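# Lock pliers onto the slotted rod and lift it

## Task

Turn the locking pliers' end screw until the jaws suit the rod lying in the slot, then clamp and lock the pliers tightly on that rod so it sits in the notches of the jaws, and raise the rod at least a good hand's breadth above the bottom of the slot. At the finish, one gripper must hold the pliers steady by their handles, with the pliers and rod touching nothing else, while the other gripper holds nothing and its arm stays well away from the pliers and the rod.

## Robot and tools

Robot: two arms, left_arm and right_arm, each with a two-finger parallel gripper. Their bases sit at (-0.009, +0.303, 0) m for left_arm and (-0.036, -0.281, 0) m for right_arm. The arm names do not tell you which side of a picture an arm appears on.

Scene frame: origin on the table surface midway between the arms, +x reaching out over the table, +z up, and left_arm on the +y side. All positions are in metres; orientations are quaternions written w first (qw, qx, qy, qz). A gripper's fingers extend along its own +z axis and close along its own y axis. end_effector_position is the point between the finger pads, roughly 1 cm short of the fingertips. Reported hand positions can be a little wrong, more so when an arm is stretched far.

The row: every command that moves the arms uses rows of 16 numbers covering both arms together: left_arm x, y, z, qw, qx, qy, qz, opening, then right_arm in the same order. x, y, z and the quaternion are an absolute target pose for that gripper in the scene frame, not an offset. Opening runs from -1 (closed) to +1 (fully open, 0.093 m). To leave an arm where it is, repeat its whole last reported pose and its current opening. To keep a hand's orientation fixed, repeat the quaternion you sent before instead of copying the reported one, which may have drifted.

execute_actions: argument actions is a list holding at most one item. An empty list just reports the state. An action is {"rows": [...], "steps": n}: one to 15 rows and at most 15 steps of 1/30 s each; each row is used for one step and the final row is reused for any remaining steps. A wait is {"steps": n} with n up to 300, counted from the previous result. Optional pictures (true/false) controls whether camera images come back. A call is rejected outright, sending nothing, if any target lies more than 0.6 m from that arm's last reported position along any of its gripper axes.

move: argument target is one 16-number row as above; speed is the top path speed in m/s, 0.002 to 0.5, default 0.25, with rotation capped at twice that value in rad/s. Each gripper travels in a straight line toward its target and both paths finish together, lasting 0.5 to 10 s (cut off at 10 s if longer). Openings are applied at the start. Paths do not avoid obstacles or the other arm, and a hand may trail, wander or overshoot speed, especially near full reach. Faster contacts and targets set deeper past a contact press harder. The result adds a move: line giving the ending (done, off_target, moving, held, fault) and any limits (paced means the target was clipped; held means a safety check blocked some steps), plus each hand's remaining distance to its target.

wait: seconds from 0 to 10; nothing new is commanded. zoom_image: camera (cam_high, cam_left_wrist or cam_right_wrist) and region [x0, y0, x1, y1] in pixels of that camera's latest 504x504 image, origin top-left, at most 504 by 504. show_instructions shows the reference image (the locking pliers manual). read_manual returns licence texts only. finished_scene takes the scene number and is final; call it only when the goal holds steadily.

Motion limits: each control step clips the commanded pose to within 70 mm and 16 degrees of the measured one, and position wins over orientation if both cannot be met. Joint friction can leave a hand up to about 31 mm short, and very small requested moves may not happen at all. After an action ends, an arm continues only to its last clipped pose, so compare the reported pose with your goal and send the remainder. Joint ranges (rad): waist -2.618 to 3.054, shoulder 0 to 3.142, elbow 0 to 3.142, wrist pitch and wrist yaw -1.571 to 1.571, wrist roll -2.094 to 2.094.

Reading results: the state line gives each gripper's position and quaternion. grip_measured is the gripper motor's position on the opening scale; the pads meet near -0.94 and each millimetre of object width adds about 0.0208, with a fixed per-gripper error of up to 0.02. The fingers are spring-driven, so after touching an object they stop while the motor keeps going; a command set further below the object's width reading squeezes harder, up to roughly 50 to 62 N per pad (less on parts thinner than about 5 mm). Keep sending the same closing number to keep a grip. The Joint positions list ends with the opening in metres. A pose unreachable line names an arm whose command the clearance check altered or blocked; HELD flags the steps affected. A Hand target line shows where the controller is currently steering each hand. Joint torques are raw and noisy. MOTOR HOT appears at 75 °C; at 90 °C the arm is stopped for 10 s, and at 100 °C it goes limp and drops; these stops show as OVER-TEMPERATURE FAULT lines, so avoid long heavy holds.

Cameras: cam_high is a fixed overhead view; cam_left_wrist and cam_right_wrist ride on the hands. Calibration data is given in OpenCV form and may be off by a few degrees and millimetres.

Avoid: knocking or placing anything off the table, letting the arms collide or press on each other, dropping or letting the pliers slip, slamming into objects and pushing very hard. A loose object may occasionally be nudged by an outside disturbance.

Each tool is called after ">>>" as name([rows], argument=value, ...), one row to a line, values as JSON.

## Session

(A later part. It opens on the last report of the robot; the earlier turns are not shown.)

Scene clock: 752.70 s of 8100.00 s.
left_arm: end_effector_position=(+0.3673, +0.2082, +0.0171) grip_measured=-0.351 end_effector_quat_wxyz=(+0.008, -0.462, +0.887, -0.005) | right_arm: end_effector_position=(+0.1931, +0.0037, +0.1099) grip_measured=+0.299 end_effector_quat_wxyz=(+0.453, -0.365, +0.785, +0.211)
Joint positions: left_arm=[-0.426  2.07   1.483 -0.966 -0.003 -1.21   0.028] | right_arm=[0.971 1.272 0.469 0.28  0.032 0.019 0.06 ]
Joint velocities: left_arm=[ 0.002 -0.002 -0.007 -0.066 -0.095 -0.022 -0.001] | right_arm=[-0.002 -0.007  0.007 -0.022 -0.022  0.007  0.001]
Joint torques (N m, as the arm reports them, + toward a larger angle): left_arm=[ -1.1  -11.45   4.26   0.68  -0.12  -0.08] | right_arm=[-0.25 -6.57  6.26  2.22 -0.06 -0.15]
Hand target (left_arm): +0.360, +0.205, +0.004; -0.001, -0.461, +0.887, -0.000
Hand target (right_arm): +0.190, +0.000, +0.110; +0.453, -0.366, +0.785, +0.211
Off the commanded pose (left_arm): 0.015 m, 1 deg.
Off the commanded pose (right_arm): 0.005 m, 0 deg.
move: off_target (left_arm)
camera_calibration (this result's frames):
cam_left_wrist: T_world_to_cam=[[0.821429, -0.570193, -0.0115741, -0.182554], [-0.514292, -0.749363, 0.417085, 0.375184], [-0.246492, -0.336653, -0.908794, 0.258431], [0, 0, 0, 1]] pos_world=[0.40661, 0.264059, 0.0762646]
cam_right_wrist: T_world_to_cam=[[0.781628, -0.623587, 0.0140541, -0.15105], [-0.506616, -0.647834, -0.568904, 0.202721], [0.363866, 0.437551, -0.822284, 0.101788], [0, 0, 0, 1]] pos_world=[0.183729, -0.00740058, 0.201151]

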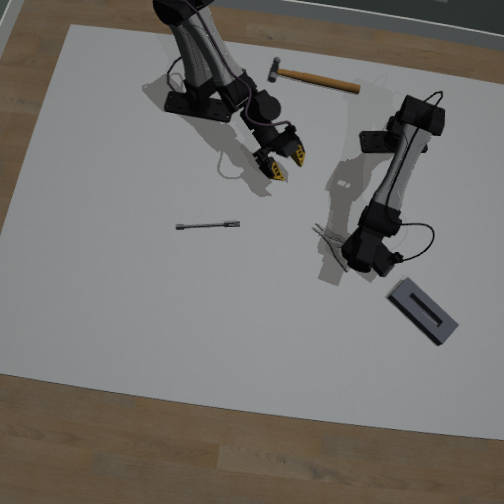

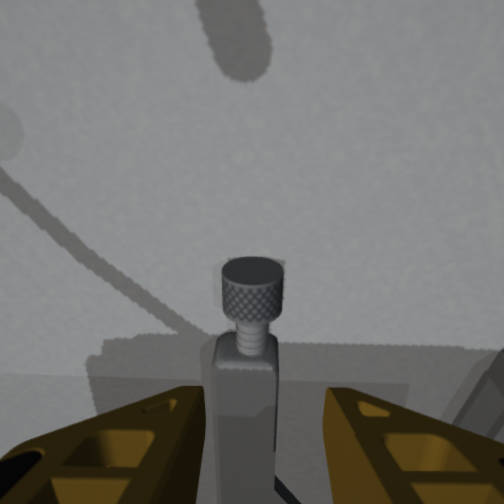

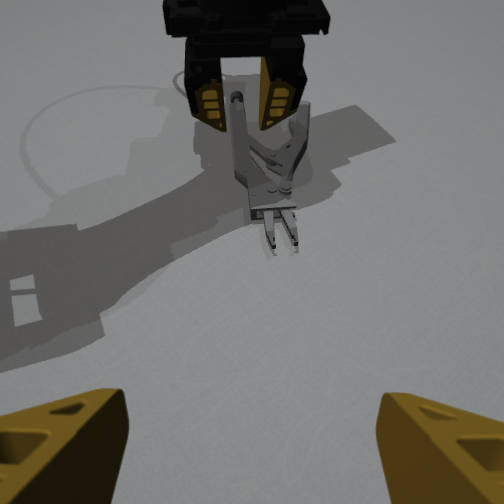

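>>> move(target=[0.362,0.207,0.008,0,-0.461,0.887,0,-0.82, 0.19,0.0,0.11,0.453,-0.366,0.785,0.211,0.3], speed=0.02)

>>> move(target=[0.37,0.22,0.20,0,-0.423,0.906,0,-0.82, 0.2188,0.0512,0.1167,0.632,-0.306,0.650,0.291,0], speed=0.15)

Scene clock: 755.37 s of 8100.00 s.
left_arm: end_effector_position=(+0.3683, +0.2076, +0.0171) grip_measured=-0.801 end_effector_quat_wxyz=(+0.009, -0.462, +0.887, -0.007) | right_arm: end_effector_position=(+0.1931, +0.0037, +0.1099) grip_measured=+0.299 end_effector_quat_wxyz=(+0.453, -0.365, +0.785, +0.211)
Joint positions: left_arm=[-0.426  2.07   1.483 -0.961 -0.001 -1.21   0.007] | right_arm=[0.971 1.272 0.469 0.28  0.032 0.019 0.06 ]
Joint velocities: left_arm=[ 0.002  0.007 -0.002 -0.037 -0.081  0.007 -0.   ] | right_arm=[ 0.012 -0.012  0.007 -0.022 -0.051 -0.007  0.   ]
Joint torques (N m, as the arm reports them, + toward a larger angle): left_arm=[ -0.59 -11.59   5.61   0.47  -0.15  -0.02] | right_arm=[-0.26 -6.62  6.27  2.23 -0.05 -0.15]
Hand target (left_arm): +0.362, +0.207, +0.008; -0.000, -0.461, +0.887, -0.000
Hand target (right_arm): +0.190, +0.000, +0.110; +0.453, -0.366, +0.785, +0.211
Off the commanded pose (left_arm): 0.011 m, 1 deg.
Off the commanded pose (right_arm): 0.005 m, 0 deg.
move: off_target (left_arm)
camera_calibration (this result's frames):
cam_left_wrist: T_world_to_cam=[[0.821231, -0.570555, -0.0067556, -0.183618], [-0.516294, -0.748066, 0.416939, 0.375774], [-0.24294, -0.338915, -0.90891, 0.257688], [0, 0, 0, 1]] pos_world=[0.407405, 0.263674, 0.0763]
cam_right_wrist: T_world_to_cam=[[0.781628, -0.623587, 0.0140541, -0.15105], [-0.506616, -0.647834, -0.568904, 0.202721], [0.363866, 0.437551, -0.822284, 0.101788], [0, 0, 0, 1]] pos_world=[0.183729, -0.00740058, 0.201151]

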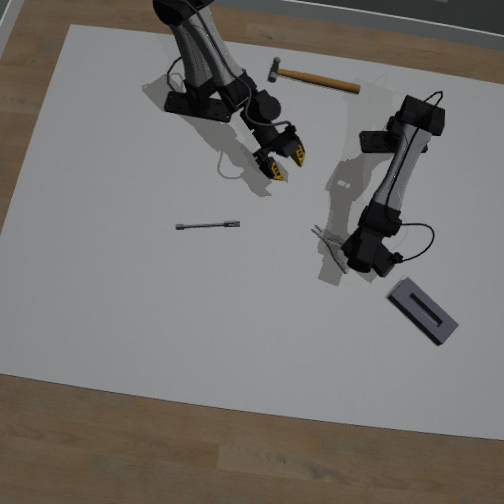

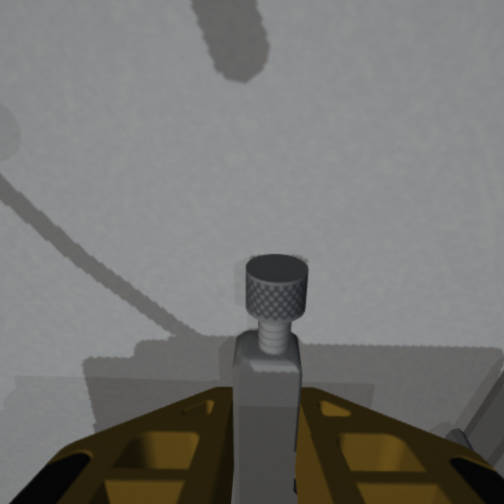

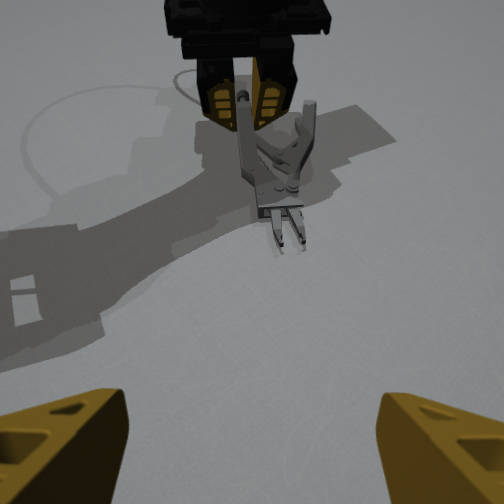

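Scene clock: 757.67 s of 8100.00 s.
left_arm: end_effector_position=(+0.3651, +0.2181, +0.1886) grip_measured=-0.802 end_effector_quat_wxyz=(+0.033, -0.422, +0.905, -0.024) | right_arm: end_effector_position=(+0.2184, +0.0489, +0.1142) grip_measured=+0.002 end_effector_quat_wxyz=(+0.625, -0.304, +0.658, +0.290)
Joint positions: left_arm=[-0.402  1.969  2.025 -1.545 -0.003 -1.099  0.007] | right_arm=[1.009 1.864 0.37  1.443 0.079 0.005 0.045]
Joint velocities: left_arm=[-0.012 -0.002 -0.017 -0.007  0.081  0.022  0.   ] | right_arm=[-0.002  0.007  0.002 -0.022  0.037 -0.081 -0.001]
Joint torques (N m, as the arm reports them, + toward a larger angle): left_arm=[  0.4  -13.12  10.62   0.42  -0.12   0.19] | right_arm=[ 0.36 -5.66  4.87  2.73  0.01 -0.18]
Hand target (left_arm): +0.367, +0.221, +0.200; +0.044, -0.422, +0.905, -0.033
Hand target (right_arm): +0.218, +0.052, +0.117; +0.632, -0.304, +0.651, +0.290
Off the commanded pose (left_arm): 0.013 m, 5 deg.
Off the commanded pose (right_arm): 0.003 m, 1 deg.
joint sent to its limit (left arm) — the command would take joint 4 (wrist pitch) past its lower limit, so that joint was sent only as far as its limit.
move: off_target (left_arm)
camera_calibration (this result's frames):
cam_left_wrist: T_world_to_cam=[[0.767113, -0.640002, 0.0439796, -0.148539], [-0.60333, -0.69646, 0.388505, 0.336377], [-0.218014, -0.324562, -0.920396, 0.406285], [0, 0, 0, 1]] pos_world=[0.405468, 0.271072, 0.249792]
cam_right_wrist: T_world_to_cam=[[0.77296, -0.634002, 0.0239661, -0.141428], [-0.28385, -0.379352, -0.880637, 0.221083], [0.567417, 0.673894, -0.473185, -0.0195728], [0, 0, 0, 1]] pos_world=[0.183178, 0.00739283, 0.188822]

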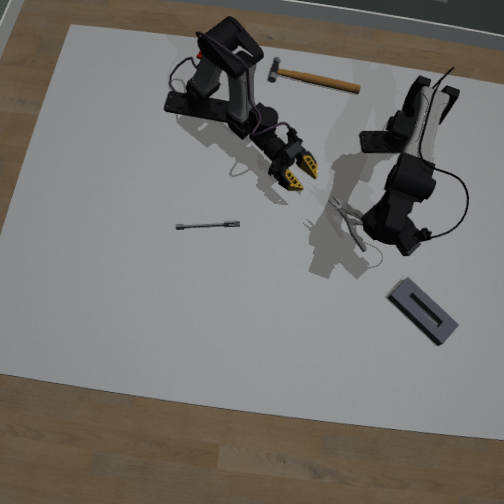

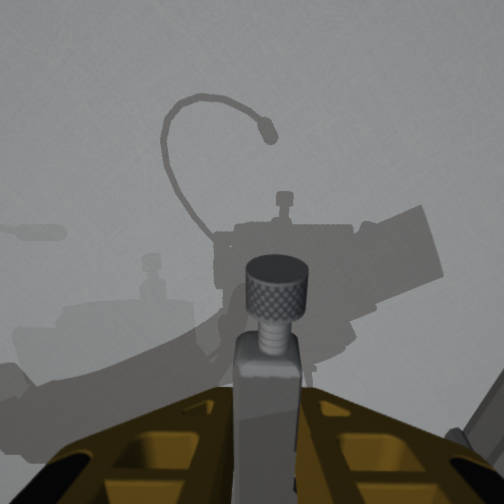

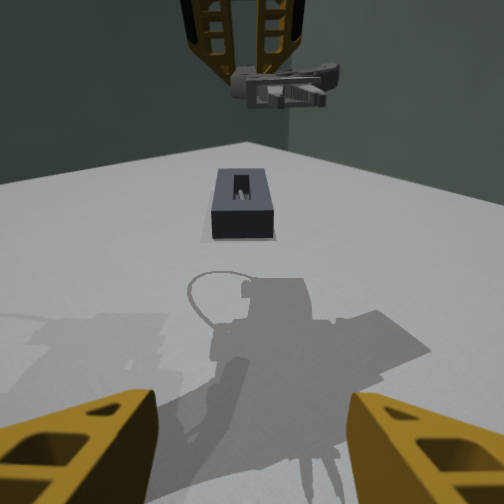

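>>> move(target=[0.47,0.34,0.23,0.641,-0.299,0.641,0.299,-0.82, 0.2188,0.0512,0.1167,0.632,-0.306,0.650,0.291,0], speed=0.3)

>>> zoom_image(camera="cam_right_wrist", region=[170,60,330,250])

Scene clock: 764.53 s of 8100.00 s.
left_arm: end_effector_position=(+0.4658, +0.3377, +0.2391) grip_measured=-0.802 end_effector_quat_wxyz=(+0.635, -0.297, +0.645, +0.305) | right_arm: end_effector_position=(+0.2185, +0.0490, +0.1152) grip_measured=+0.002 end_effector_quat_wxyz=(+0.627, -0.305, +0.656, +0.289)
Joint positions: left_arm=[-0.431  1.829  1.061  0.752 -1.133  0.     0.007] | right_arm=[1.009 1.864 0.37  1.447 0.079 0.002 0.045]
Joint velocities: left_arm=[-0.002 -0.007 -0.002  0.081  0.007  0.066 -0.   ] | right_arm=[-0.022 -0.007  0.007  0.007  0.066  0.081  0.   ]
Joint torques (N m, as the arm reports them, + toward a larger angle): left_arm=[  0.32 -10.06   6.97   2.49  -0.12   0.11] | right_arm=[-0.13 -5.77  4.77  2.71 -0.09 -0.22]
Hand target (left_arm): +0.465, +0.342, +0.234; +0.636, -0.299, +0.642, +0.307
Hand target (right_arm): +0.219, +0.051, +0.117; +0.632, -0.306, +0.650, +0.291
Off the commanded pose (left_arm): 0.010 m, 1 deg.
Off the commanded pose (right_arm): 0.003 m, 1 deg.
move: done
camera_calibration (this result's frames):
cam_left_wrist: T_world_to_cam=[[0.787219, -0.616532, -0.0132529, -0.155023], [-0.275301, -0.332125, -0.902165, 0.493517], [0.551812, 0.71385, -0.431187, -0.312758], [0, 0, 0, 1]] pos_world=[0.430486, 0.291595, 0.308323]
cam_right_wrist: T_world_to_cam=[[0.772933, -0.633923, 0.0267514, -0.141768], [-0.279581, -0.378131, -0.882525, 0.221225], [0.569569, 0.674654, -0.469503, -0.0200682], [0, 0, 0, 1]] pos_world=[0.182857, 0.00732126, 0.189607]

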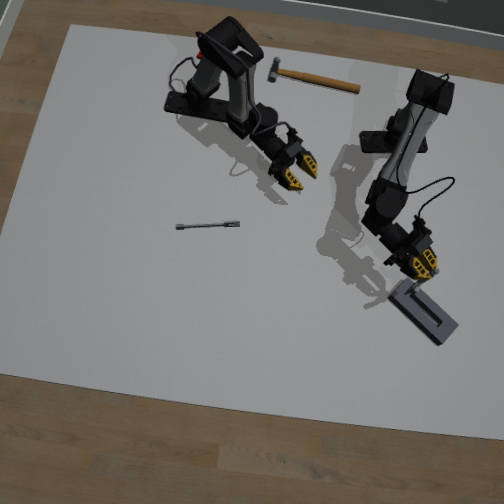

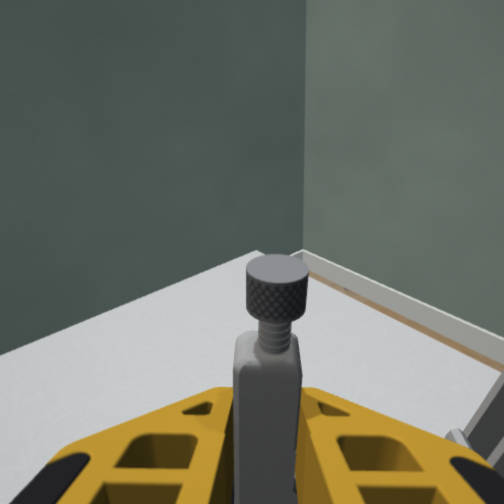

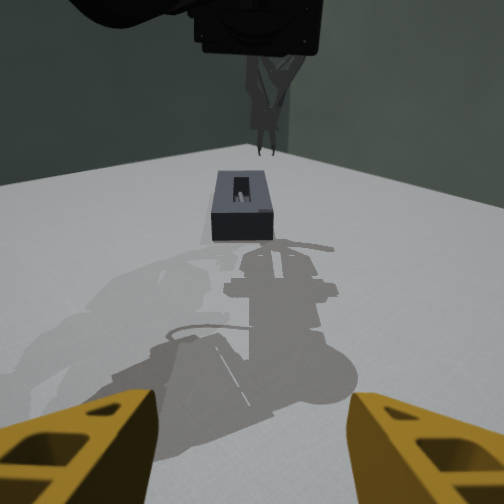

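Region (170, 60, 330, 250) of cam_right_wrist's 504x504 image, scaled by 2.653, with more detail than that image has; it fills the left 424 columns of this view, and the rest is white.

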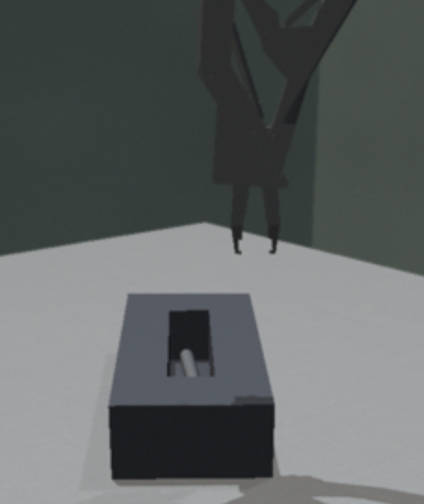

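>>> move(target=[0.492,0.400,0.195,0.641,-0.299,0.641,0.299,-0.82, 0.2188,0.0512,0.1167,0.632,-0.306,0.650,0.291,0], speed=0.08)

>>> zoom_image(camera="cam_right_wrist", region=[190,120,310,250])

Scene clock: 773.67 s of 8100.00 s.
left_arm: end_effector_position=(+0.4928, +0.3983, +0.1948) grip_measured=-0.802 end_effector_quat_wxyz=(+0.633, -0.294, +0.648, +0.304) | right_arm: end_effector_position=(+0.2185, +0.0490, +0.1152) grip_measured=+0.002 end_effector_quat_wxyz=(+0.627, -0.305, +0.656, +0.289)
Joint positions: left_arm=[-0.263  1.976  1.06   0.893 -0.96   0.004  0.007] | right_arm=[1.009 1.864 0.37  1.447 0.079 0.002 0.045]
Joint velocities: left_arm=[ 0.002  0.002 -0.012  0.007 -0.022 -0.022 -0.001] | right_arm=[-0.017  0.002 -0.007 -0.022 -0.007  0.037 -0.001]
Joint torques (N m, as the arm reports them, + toward a larger angle): left_arm=[  0.15 -11.57   7.25   2.67  -0.06   0.06] | right_arm=[-0.11 -5.77  4.75  2.73 -0.09 -0.22]
Hand target (left_arm): +0.492, +0.400, +0.196; +0.641, -0.298, +0.640, +0.300
Hand target (right_arm): +0.219, +0.051, +0.117; +0.632, -0.306, +0.650, +0.291
Off the commanded pose (left_arm): 0.002 m, 1 deg.
Off the commanded pose (right_arm): 0.003 m, 1 deg.
move: done
camera_calibration (this result's frames):
cam_left_wrist: T_world_to_cam=[[0.783299, -0.621329, -0.0198058, -0.134437], [-0.284866, -0.330443, -0.89981, 0.484716], [0.552534, 0.710463, -0.435832, -0.388058], [0, 0, 0, 1]] pos_world=[0.457799, 0.352343, 0.264362]
cam_right_wrist: T_world_to_cam=[[0.772933, -0.633923, 0.0267514, -0.141768], [-0.279581, -0.378131, -0.882525, 0.221225], [0.569569, 0.674654, -0.469503, -0.0200682], [0, 0, 0, 1]] pos_world=[0.182857, 0.00732126, 0.189607]

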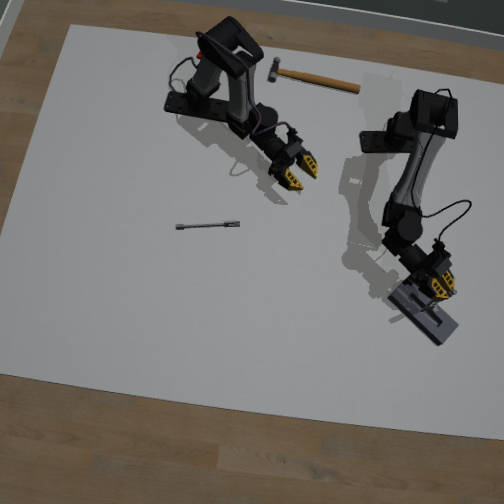

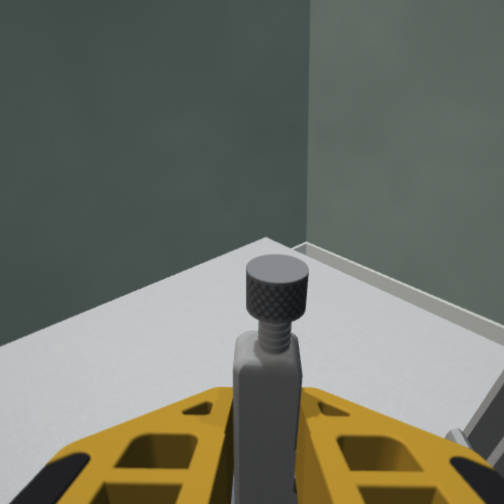

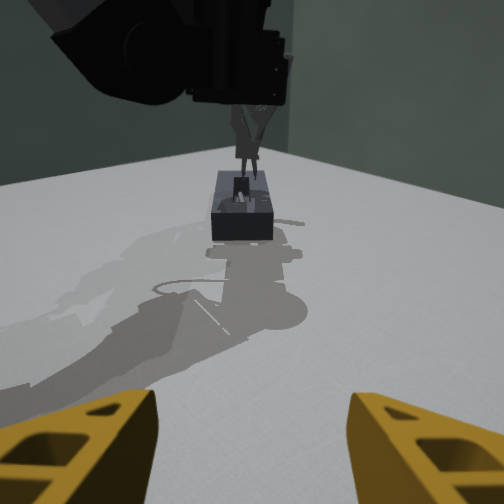

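Region (190, 120, 310, 250) of cam_right_wrist's 504x504 image, scaled by 3.877, with more detail than that image has; it fills the left 465 columns of this view, and the rest is white.

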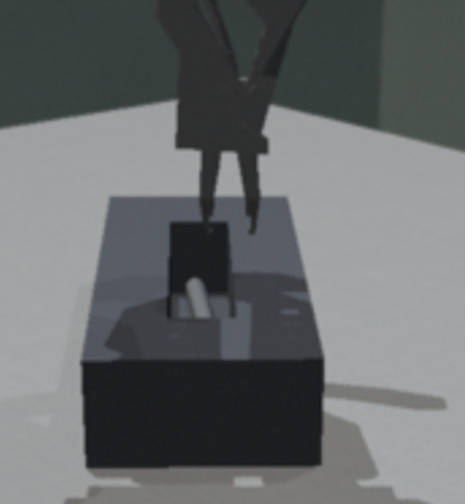

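>>> move(target=[0.483,0.407,0.188,0.641,-0.299,0.641,0.299,-0.82, 0.2188,0.0512,0.1167,0.632,-0.306,0.650,0.291,0], speed=0.03)

>>> zoom_image(camera="cam_right_wrist", region=[190,120,310,250])

Scene clock: 782.30 s of 8100.00 s.
left_arm: end_effector_position=(+0.4865, +0.4034, +0.1844) grip_measured=-0.802 end_effector_quat_wxyz=(+0.630, -0.291, +0.652, +0.305) | right_arm: end_effector_position=(+0.2185, +0.0490, +0.1152) grip_measured=+0.002 end_effector_quat_wxyz=(+0.627, -0.305, +0.656, +0.289)
Joint positions: left_arm=[-0.251  1.976  1.017  0.925 -0.945  0.004  0.007] | right_arm=[1.009 1.864 0.37  1.447 0.079 0.002 0.045]
Joint velocities: left_arm=[-0.002 -0.002  0.002  0.081 -0.007  0.007 -0.001] | right_arm=[-0.017  0.007  0.017 -0.022 -0.022  0.007 -0.   ]
Joint torques (N m, as the arm reports them, + toward a larger angle): left_arm=[  0.4  -12.52   6.21   2.71  -0.12  -0.05] | right_arm=[-0.14 -5.73  4.82  2.71 -0.07 -0.21]
Hand target (left_arm): +0.483, +0.407, +0.188; +0.640, -0.299, +0.641, +0.299
Hand target (right_arm): +0.219, +0.051, +0.117; +0.632, -0.306, +0.650, +0.291
Off the commanded pose (left_arm): 0.006 m, 2 deg.
Off the commanded pose (right_arm): 0.003 m, 1 deg.
move: done
camera_calibration (this result's frames):
cam_left_wrist: T_world_to_cam=[[0.78135, -0.623401, -0.0293824, -0.12296], [-0.296363, -0.329195, -0.896549, 0.47975], [0.549237, 0.709226, -0.441969, -0.389589], [0, 0, 0, 1]] pos_world=[0.452231, 0.357584, 0.25432]
cam_right_wrist: T_world_to_cam=[[0.772937, -0.633902, 0.0271322, -0.141813], [-0.279318, -0.378354, -0.882513, 0.221177], [0.569693, 0.674549, -0.469504, -0.0200901], [0, 0, 0, 1]] pos_world=[0.182837, 0.00733897, 0.189607]

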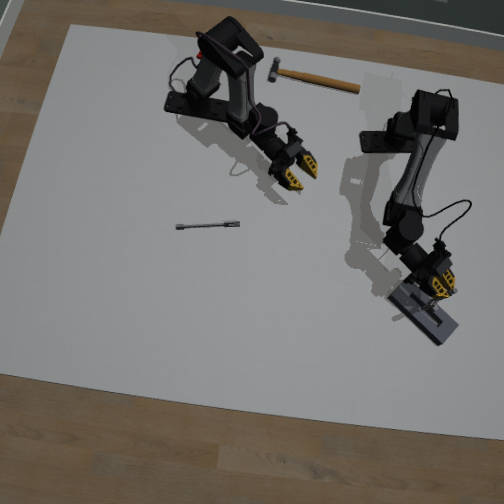

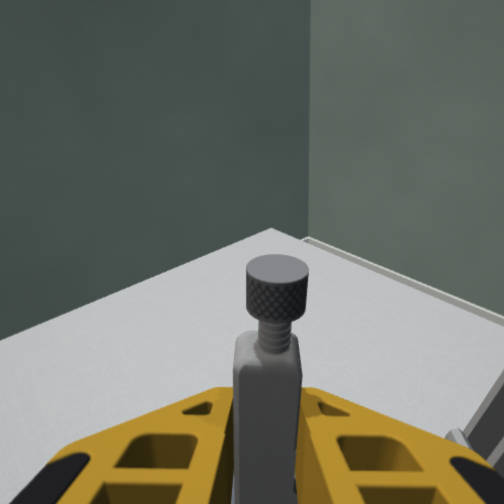

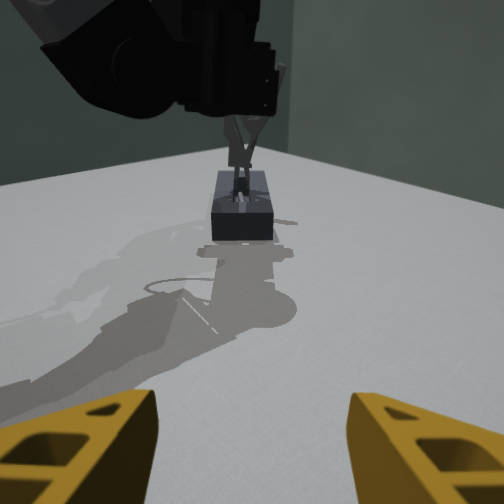

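Region (190, 120, 310, 250) of cam_right_wrist's 504x504 image, scaled by 3.877, with more detail than that image has; it fills the left 465 columns of this view, and the rest is white.

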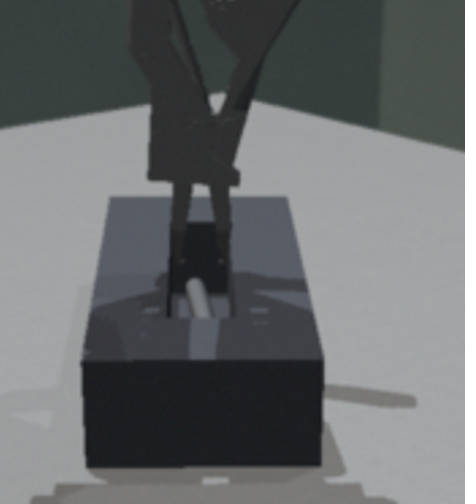

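>>> move(target=[0.483,0.407,0.170,0.641,-0.299,0.641,0.299,-0.82, 0.2188,0.0512,0.1167,0.632,-0.306,0.650,0.291,0], speed=0.02)

>>> zoom_image(camera="cam_right_wrist", region=[190,120,310,250])

Scene clock: 787.60 s of 8100.00 s.
left_arm: end_effector_position=(+0.4861, +0.4034, +0.1715) grip_measured=-0.802 end_effector_quat_wxyz=(+0.633, -0.292, +0.650, +0.304) | right_arm: end_effector_position=(+0.2185, +0.0490, +0.1153) grip_measured=+0.002 end_effector_quat_wxyz=(+0.627, -0.305, +0.656, +0.289)
Joint positions: left_arm=[-0.251  2.012  0.999  0.987 -0.944  0.004  0.007] | right_arm=[1.009 1.864 0.37  1.447 0.079 0.002 0.045]
Joint velocities: left_arm=[ 0.007 -0.002 -0.002  0.11   0.037 -0.022  0.   ] | right_arm=[-0.022 -0.022  0.017  0.007  0.022  0.066 -0.   ]
Joint torques (N m, as the arm reports them, + toward a larger angle): left_arm=[  0.31 -11.42   6.16   2.68  -0.1   -0.04] | right_arm=[-0.14 -5.72  4.74  2.72 -0.08 -0.21]
Hand target (left_arm): +0.483, +0.407, +0.170; +0.640, -0.299, +0.641, +0.299
Hand target (right_arm): +0.219, +0.051, +0.117; +0.632, -0.306, +0.650, +0.291
Off the commanded pose (left_arm): 0.005 m, 2 deg.
Off the commanded pose (right_arm): 0.003 m, 1 deg.
move: done
camera_calibration (this result's frames):
cam_left_wrist: T_world_to_cam=[[0.781074, -0.624012, -0.0230731, -0.123717], [-0.289786, -0.329499, -0.898585, 0.465373], [0.553125, 0.708547, -0.438193, -0.39725], [0, 0, 0, 1]] pos_world=[0.45122, 0.357609, 0.24125]
cam_right_wrist: T_world_to_cam=[[0.772931, -0.633911, 0.0271085, -0.141811], [-0.279121, -0.378081, -0.882693, 0.221224], [0.569798, 0.674694, -0.469168, -0.0201194], [0, 0, 0, 1]] pos_world=[0.182822, 0.00731945, 0.189678]

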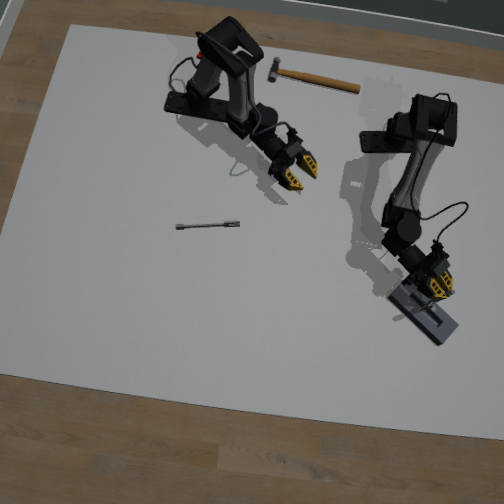

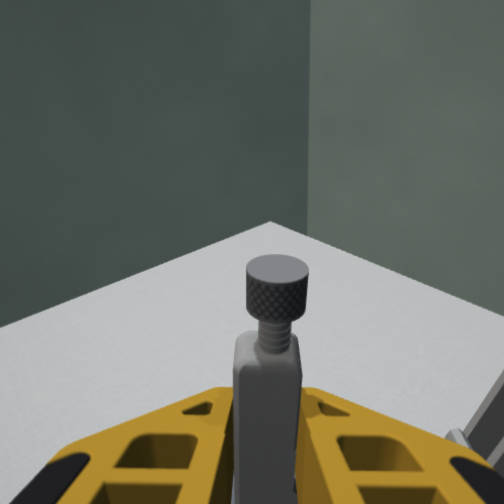

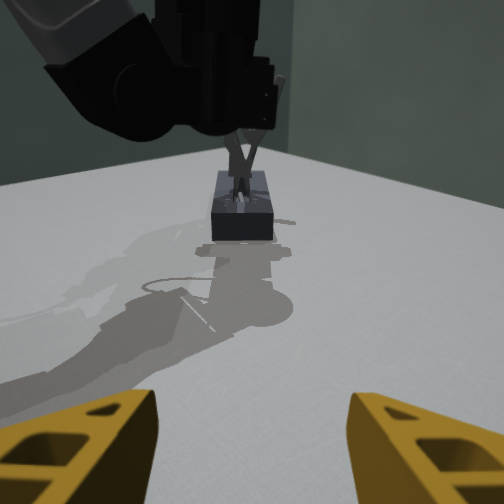

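Region (190, 120, 310, 250) of cam_right_wrist's 504x504 image, scaled by 3.877, with more detail than that image has; it fills the left 465 columns of this view, and the rest is white.

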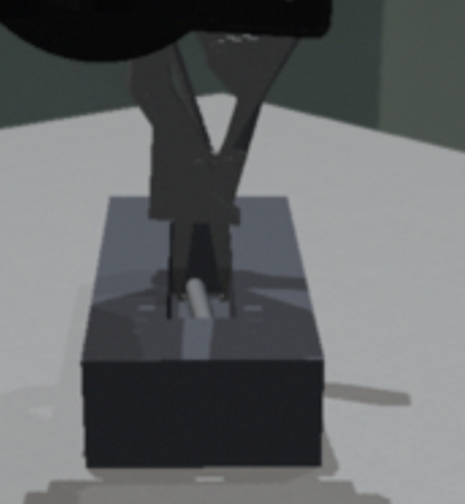

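>>> move(target=[0.483,0.407,0.155,0.641,-0.299,0.641,0.299,-0.82, 0.2188,0.0512,0.1167,0.632,-0.306,0.650,0.291,0], speed=0.015)

>>> zoom_image(camera="cam_right_wrist", region=[190,120,310,250])

Scene clock: 791.50 s of 8100.00 s.
left_arm: end_effector_position=(+0.4861, +0.4036, +0.1589) grip_measured=-0.802 end_effector_quat_wxyz=(+0.634, -0.294, +0.648, +0.303) | right_arm: end_effector_position=(+0.2185, +0.0490, +0.1153) grip_measured=+0.002 end_effector_quat_wxyz=(+0.627, -0.305, +0.656, +0.289)
Joint positions: left_arm=[-0.251  2.052  0.988  1.044 -0.946  0.004  0.007] | right_arm=[1.009 1.864 0.37  1.447 0.079 0.002 0.045]
Joint velocities: left_arm=[ 0.002 -0.002 -0.002  0.037 -0.022 -0.051 -0.001] | right_arm=[-0.007  0.002  0.007  0.022 -0.022 -0.007  0.001]
Joint torques (N m, as the arm reports them, + toward a larger angle): left_arm=[  0.35 -11.11   5.67   2.68  -0.06  -0.09] | right_arm=[-0.1  -5.72  4.74  2.72 -0.08 -0.21]
Hand target (left_arm): +0.483, +0.407, +0.155; +0.640, -0.299, +0.641, +0.299
Hand target (right_arm): +0.219, +0.051, +0.117; +0.632, -0.306, +0.650, +0.291
Off the commanded pose (left_arm): 0.006 m, 1 deg.
Off the commanded pose (right_arm): 0.003 m, 1 deg.
move: done
camera_calibration (this result's frames):
cam_left_wrist: T_world_to_cam=[[0.782388, -0.62253, -0.0180577, -0.125933], [-0.28368, -0.330413, -0.900196, 0.451733], [0.554433, 0.709425, -0.43511, -0.404409], [0, 0, 0, 1]] pos_world=[0.450894, 0.357759, 0.228412]
cam_right_wrist: T_world_to_cam=[[0.772931, -0.633911, 0.0271085, -0.141811], [-0.279121, -0.378081, -0.882693, 0.221224], [0.569798, 0.674694, -0.469168, -0.0201194], [0, 0, 0, 1]] pos_world=[0.182822, 0.00731945, 0.189678]

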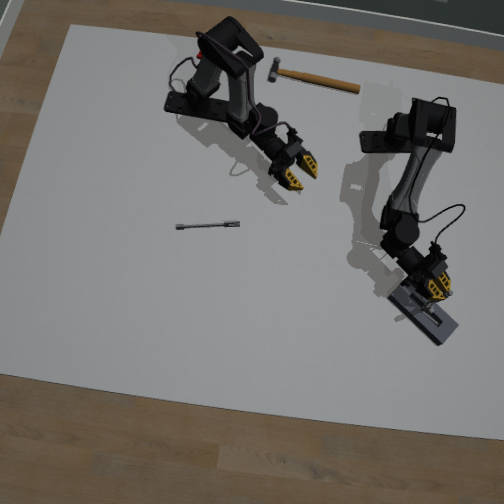

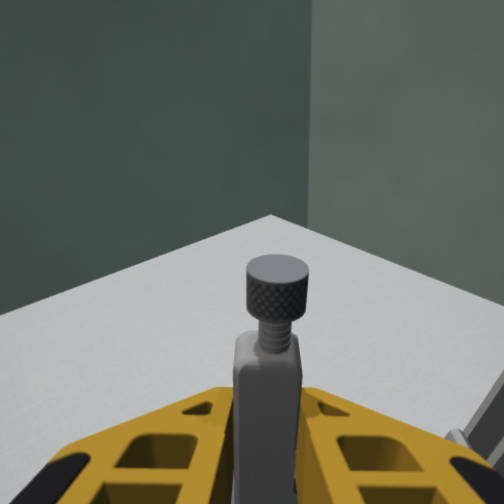

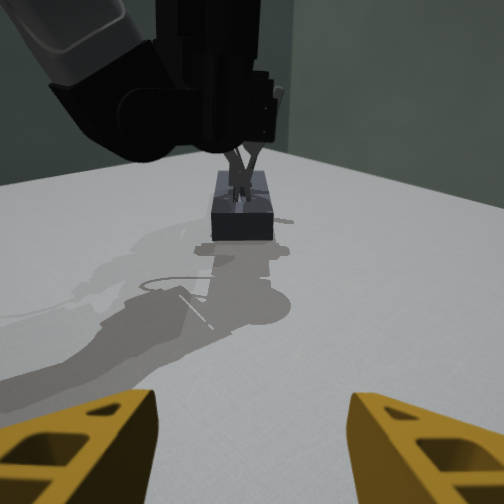

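Region (190, 120, 310, 250) of cam_right_wrist's 504x504 image, scaled by 3.877, with more detail than that image has; it fills the left 465 columns of this view, and the rest is white.

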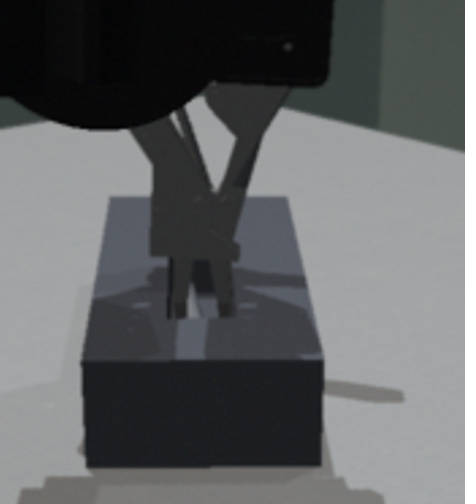

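>>> move(target=[0.483,0.407,0.146,0.641,-0.299,0.641,0.299,-0.82, 0.2188,0.0512,0.1167,0.632,-0.306,0.650,0.291,0], speed=0.01)

>>> zoom_image(camera="cam_right_wrist", region=[190,120,310,250])

Scene clock: 795.73 s of 8100.00 s.
left_arm: end_effector_position=(+0.4861, +0.4044, +0.1541) grip_measured=-0.802 end_effector_quat_wxyz=(+0.637, -0.298, +0.642, +0.304) | right_arm: end_effector_position=(+0.2185, +0.0490, +0.1153) grip_measured=+0.002 end_effector_quat_wxyz=(+0.627, -0.305, +0.656, +0.289)
Joint positions: left_arm=[-0.251  2.077  0.988  1.083 -0.954  0.005  0.007] | right_arm=[1.009 1.864 0.37  1.447 0.079 0.002 0.045]
Joint velocities: left_arm=[-0.007 -0.002  0.002 -0.037 -0.066  0.022 -0.001] | right_arm=[-0.007 -0.012 -0.012  0.037 -0.037 -0.051 -0.001]
Joint torques (N m, as the arm reports them, + toward a larger angle): left_arm=[  0.16 -10.86   5.06   2.65   0.08  -0.09] | right_arm=[-0.14 -5.76  4.79  2.72 -0.08 -0.22]
Hand target (left_arm): +0.483, +0.407, +0.146; +0.640, -0.299, +0.641, +0.299
Hand target (right_arm): +0.219, +0.051, +0.117; +0.632, -0.306, +0.650, +0.291
Off the commanded pose (left_arm): 0.009 m, 1 deg.
Off the commanded pose (right_arm): 0.003 m, 1 deg.
move: done
camera_calibration (this result's frames):
cam_left_wrist: T_world_to_cam=[[0.787748, -0.615951, -0.00756412, -0.132443], [-0.268989, -0.332914, -0.903777, 0.442076], [0.554164, 0.713983, -0.427936, -0.409955], [0, 0, 0, 1]] pos_world=[0.450428, 0.358296, 0.223102]
cam_right_wrist: T_world_to_cam=[[0.772931, -0.633911, 0.0271085, -0.141811], [-0.279121, -0.378081, -0.882693, 0.221224], [0.569798, 0.674694, -0.469168, -0.0201194], [0, 0, 0, 1]] pos_world=[0.182822, 0.00731945, 0.189678]

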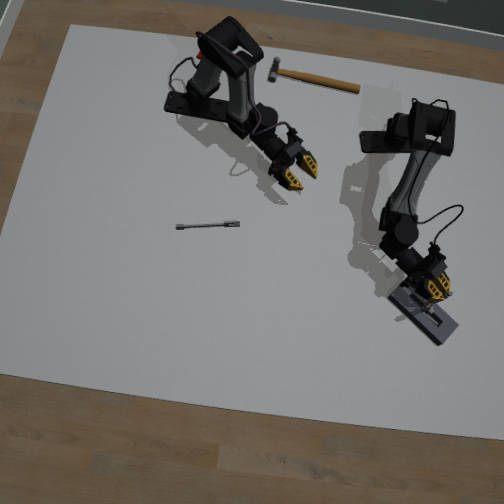

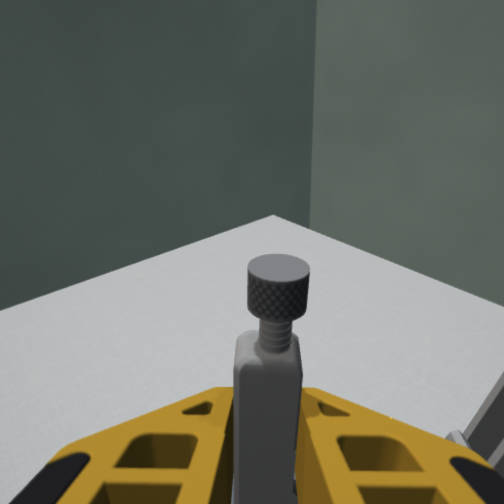

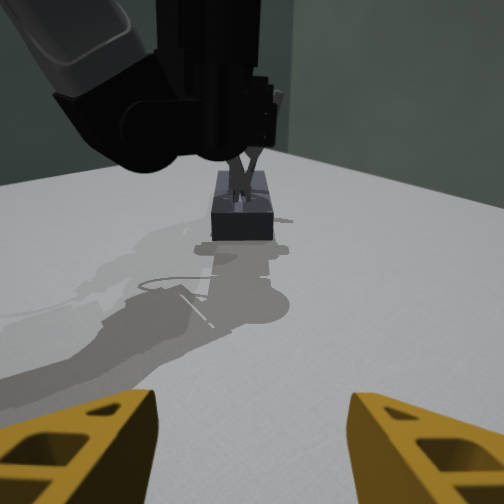

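Region (190, 120, 310, 250) of cam_right_wrist's 504x504 image, scaled by 3.877, with more detail than that image has; it fills the left 465 columns of this view, and the rest is white.

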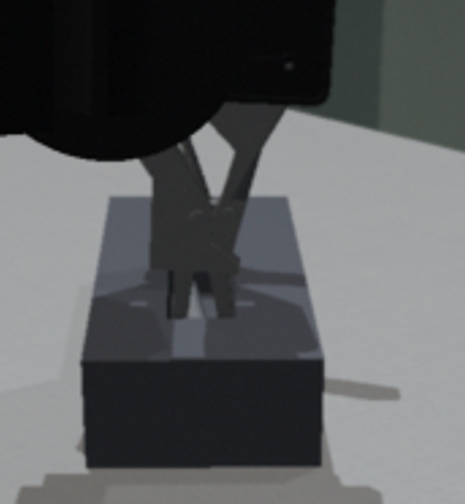

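>>> move(target=[0.484,0.406,0.151,0.641,-0.299,0.641,0.299,-0.5, 0.2188,0.0512,0.1167,0.632,-0.306,0.650,0.291,0], speed=0.01)

>>> zoom_image(camera="cam_right_wrist", region=[190,120,310,250])

Scene clock: 799.60 s of 8100.00 s.
left_arm: end_effector_position=(+0.4865, +0.4041, +0.1563) grip_measured=-0.501 end_effector_quat_wxyz=(+0.642, -0.300, +0.639, +0.301) | right_arm: end_effector_position=(+0.2185, +0.0490, +0.1153) grip_measured=+0.002 end_effector_quat_wxyz=(+0.627, -0.305, +0.656, +0.289)
Joint positions: left_arm=[-0.251  2.077  0.988  1.097 -0.951  0.006  0.021] | right_arm=[1.009 1.864 0.37  1.447 0.079 0.002 0.045]
Joint velocities: left_arm=[-0.002 -0.002  0.002  0.022 -0.037  0.007 -0.001] | right_arm=[-0.007  0.007 -0.002 -0.051 -0.022 -0.007 -0.002]
Joint torques (N m, as the arm reports them, + toward a larger angle): left_arm=[  0.1  -12.01   5.71   2.32   0.    -0.05] | right_arm=[-0.12 -5.72  4.8   2.72 -0.08 -0.22]
Hand target (left_arm): +0.484, +0.406, +0.151; +0.641, -0.299, +0.641, +0.299
Hand target (right_arm): +0.219, +0.051, +0.117; +0.632, -0.306, +0.650, +0.291
Off the commanded pose (left_arm): 0.006 m, 0 deg.
Off the commanded pose (right_arm): 0.003 m, 1 deg.
move: done
camera_calibration (this result's frames):
cam_left_wrist: T_world_to_cam=[[0.785892, -0.618354, 0.0034566, -0.1328], [-0.25787, -0.332808, -0.907051, 0.439164], [0.562029, 0.711953, -0.421006, -0.413075], [0, 0, 0, 1]] pos_world=[0.449774, 0.35813, 0.224896]
cam_right_wrist: T_world_to_cam=[[0.772931, -0.633911, 0.0271085, -0.141811], [-0.279121, -0.378081, -0.882693, 0.221224], [0.569798, 0.674694, -0.469168, -0.0201194], [0, 0, 0, 1]] pos_world=[0.182822, 0.00731945, 0.189678]

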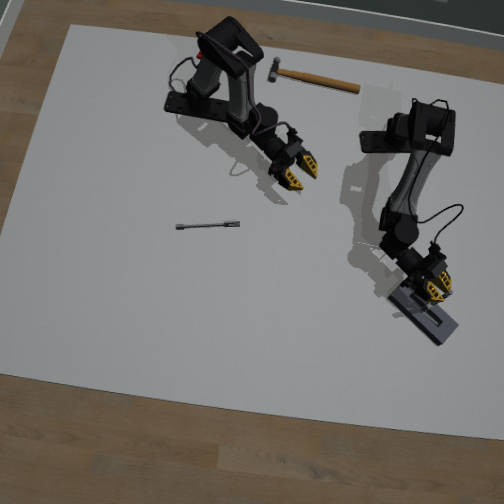

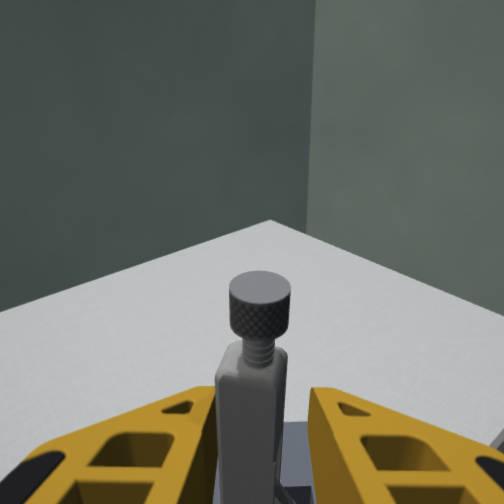

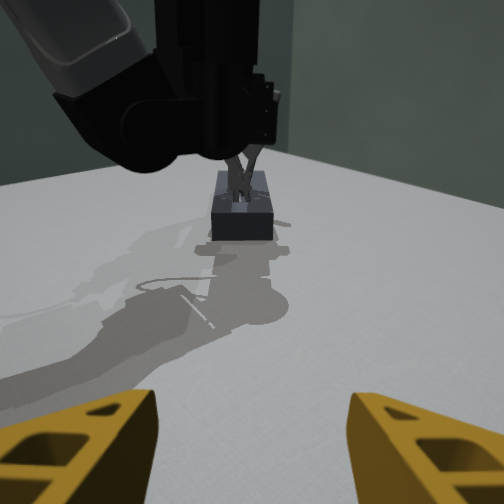

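Region (190, 120, 310, 250) of cam_right_wrist's 504x504 image, scaled by 3.877, with more detail than that image has; it fills the left 465 columns of this view, and the rest is white.

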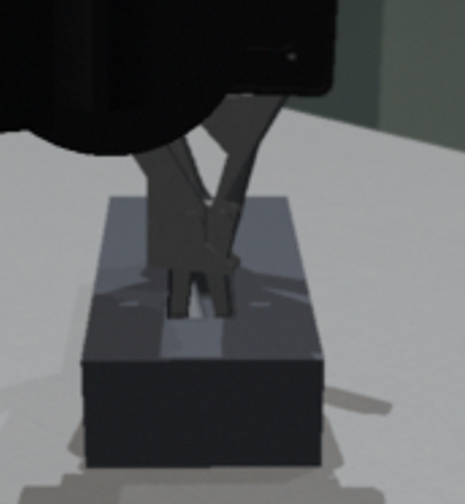

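>>> move(target=[0.484,0.406,0.151,0.641,-0.299,0.641,0.299,-0.25, 0.2188,0.0512,0.1167,0.632,-0.306,0.650,0.291,0], speed=0.01)

>>> move(target=[0.458,0.375,0.151,0.641,-0.299,0.641,0.299,-0.25, 0.2188,0.0512,0.1167,0.632,-0.306,0.650,0.291,0], speed=0.04)

Scene clock: 802.93 s of 8100.00 s.
left_arm: end_effector_position=(+0.4866, +0.4040, +0.1566) grip_measured=-0.251 end_effector_quat_wxyz=(+0.642, -0.300, +0.638, +0.300) | right_arm: end_effector_position=(+0.2185, +0.0490, +0.1153) grip_measured=+0.002 end_effector_quat_wxyz=(+0.627, -0.305, +0.656, +0.289)
Joint positions: left_arm=[-0.251  2.077  0.988  1.099 -0.95   0.006  0.033] | right_arm=[1.009 1.864 0.37  1.447 0.079 0.002 0.045]
Joint velocities: left_arm=[-0.007 -0.002 -0.007 -0.066  0.022  0.007 -0.001] | right_arm=[-0.017 -0.007 -0.012 -0.037 -0.007 -0.007  0.001]
Joint torques (N m, as the arm reports them, + toward a larger angle): left_arm=[  0.08 -11.97   5.73   2.35  -0.02  -0.03] | right_arm=[-0.14 -5.76  4.75  2.72 -0.09 -0.21]
Hand target (left_arm): +0.484, +0.406, +0.151; +0.641, -0.299, +0.641, +0.299
Hand target (right_arm): +0.219, +0.051, +0.117; +0.632, -0.306, +0.650, +0.291
Off the commanded pose (left_arm): 0.006 m, 0 deg.
Off the commanded pose (right_arm): 0.003 m, 1 deg.
move: done
camera_calibration (this result's frames):
cam_left_wrist: T_world_to_cam=[[0.785414, -0.618953, 0.00471837, -0.13265], [-0.256743, -0.332708, -0.907407, 0.438867], [0.563212, 0.711479, -0.420226, -0.413467], [0, 0, 0, 1]] pos_world=[0.449731, 0.358084, 0.225108]
cam_right_wrist: T_world_to_cam=[[0.772931, -0.633911, 0.0271085, -0.141811], [-0.279121, -0.378081, -0.882693, 0.221224], [0.569798, 0.674694, -0.469168, -0.0201194], [0, 0, 0, 1]] pos_world=[0.182822, 0.00731945, 0.189678]

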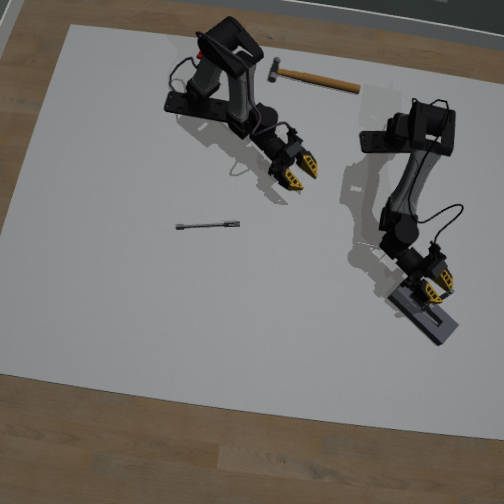

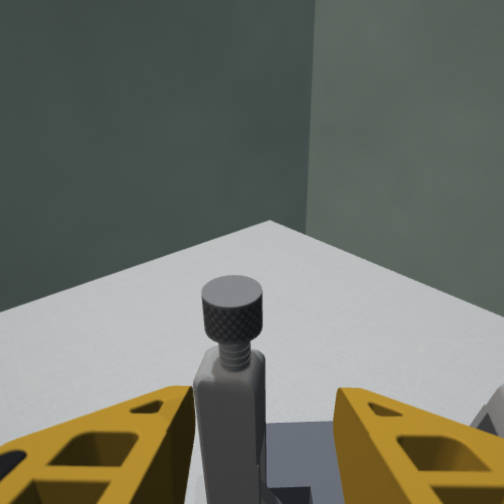

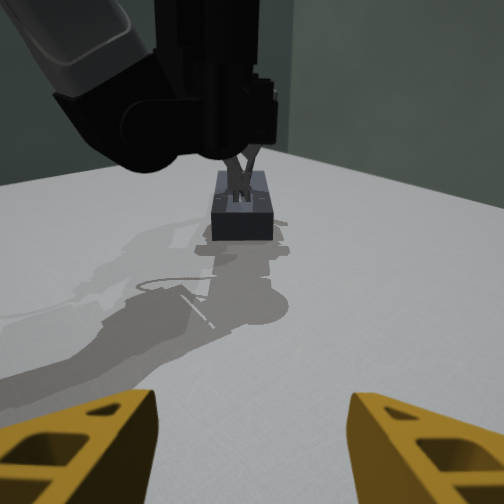

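Scene clock: 804.27 s of 8100.00 s.
left_arm: end_effector_position=(+0.4651, +0.3764, +0.1508) grip_measured=-0.251 end_effector_quat_wxyz=(+0.640, -0.297, +0.642, +0.300) | right_arm: end_effector_position=(+0.2185, +0.0490, +0.1153) grip_measured=+0.002 end_effector_quat_wxyz=(+0.627, -0.305, +0.656, +0.289)
Joint positions: left_arm=[-0.328  2.04   0.899  1.138 -1.025  0.003  0.033] | right_arm=[1.009 1.864 0.37  1.447 0.079 0.002 0.045]
Joint velocities: left_arm=[-0.007  0.002  0.002 -0.051 -0.081 -0.037  0.001] | right_arm=[ 0.012  0.027  0.002 -0.007  0.022 -0.022 -0.001]
Joint torques (N m, as the arm reports them, + toward a larger angle): left_arm=[ -0.87 -13.05   4.31   2.26  -0.16  -0.09] | right_arm=[-0.14 -5.75  4.72  2.72 -0.07 -0.22]
Hand target (left_arm): +0.459, +0.374, +0.150; +0.640, -0.300, +0.641, +0.298
Hand target (right_arm): +0.219, +0.051, +0.117; +0.632, -0.306, +0.650, +0.291
Off the commanded pose (left_arm): 0.007 m, 0 deg.
Off the commanded pose (right_arm): 0.003 m, 1 deg.
move: done
camera_calibration (this result's frames):
cam_left_wrist: T_world_to_cam=[[0.783291, -0.621649, -0.00284301, -0.129646], [-0.267036, -0.332335, -0.904569, 0.423194], [0.561379, 0.7093, -0.426318, -0.381537], [0, 0, 0, 1]] pos_world=[0.428746, 0.330672, 0.219783]
cam_right_wrist: T_world_to_cam=[[0.772931, -0.633911, 0.0271085, -0.141811], [-0.279121, -0.378081, -0.882693, 0.221224], [0.569798, 0.674694, -0.469168, -0.0201194], [0, 0, 0, 1]] pos_world=[0.182822, 0.00731945, 0.189678]

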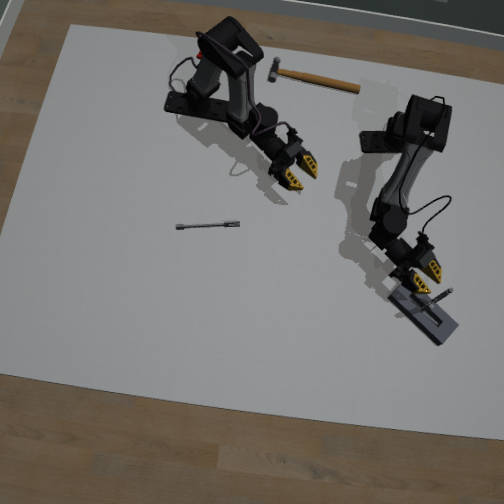

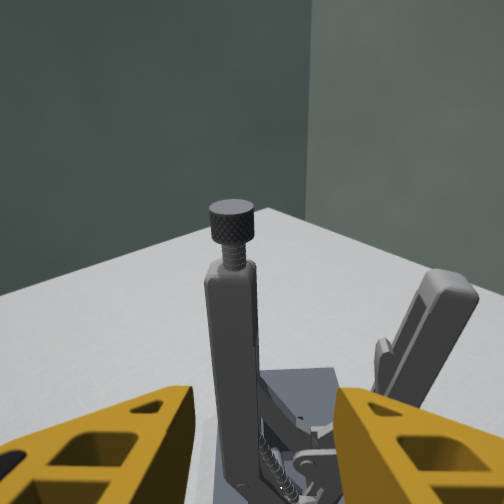

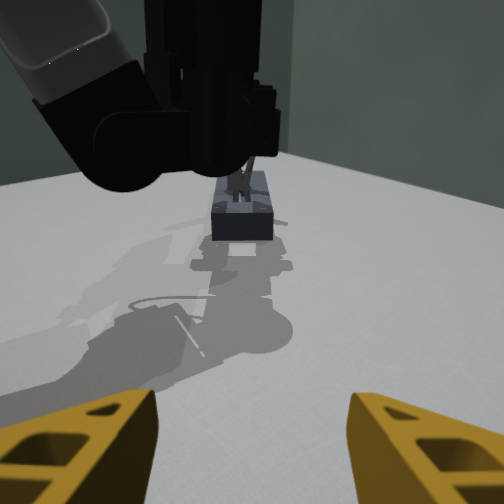

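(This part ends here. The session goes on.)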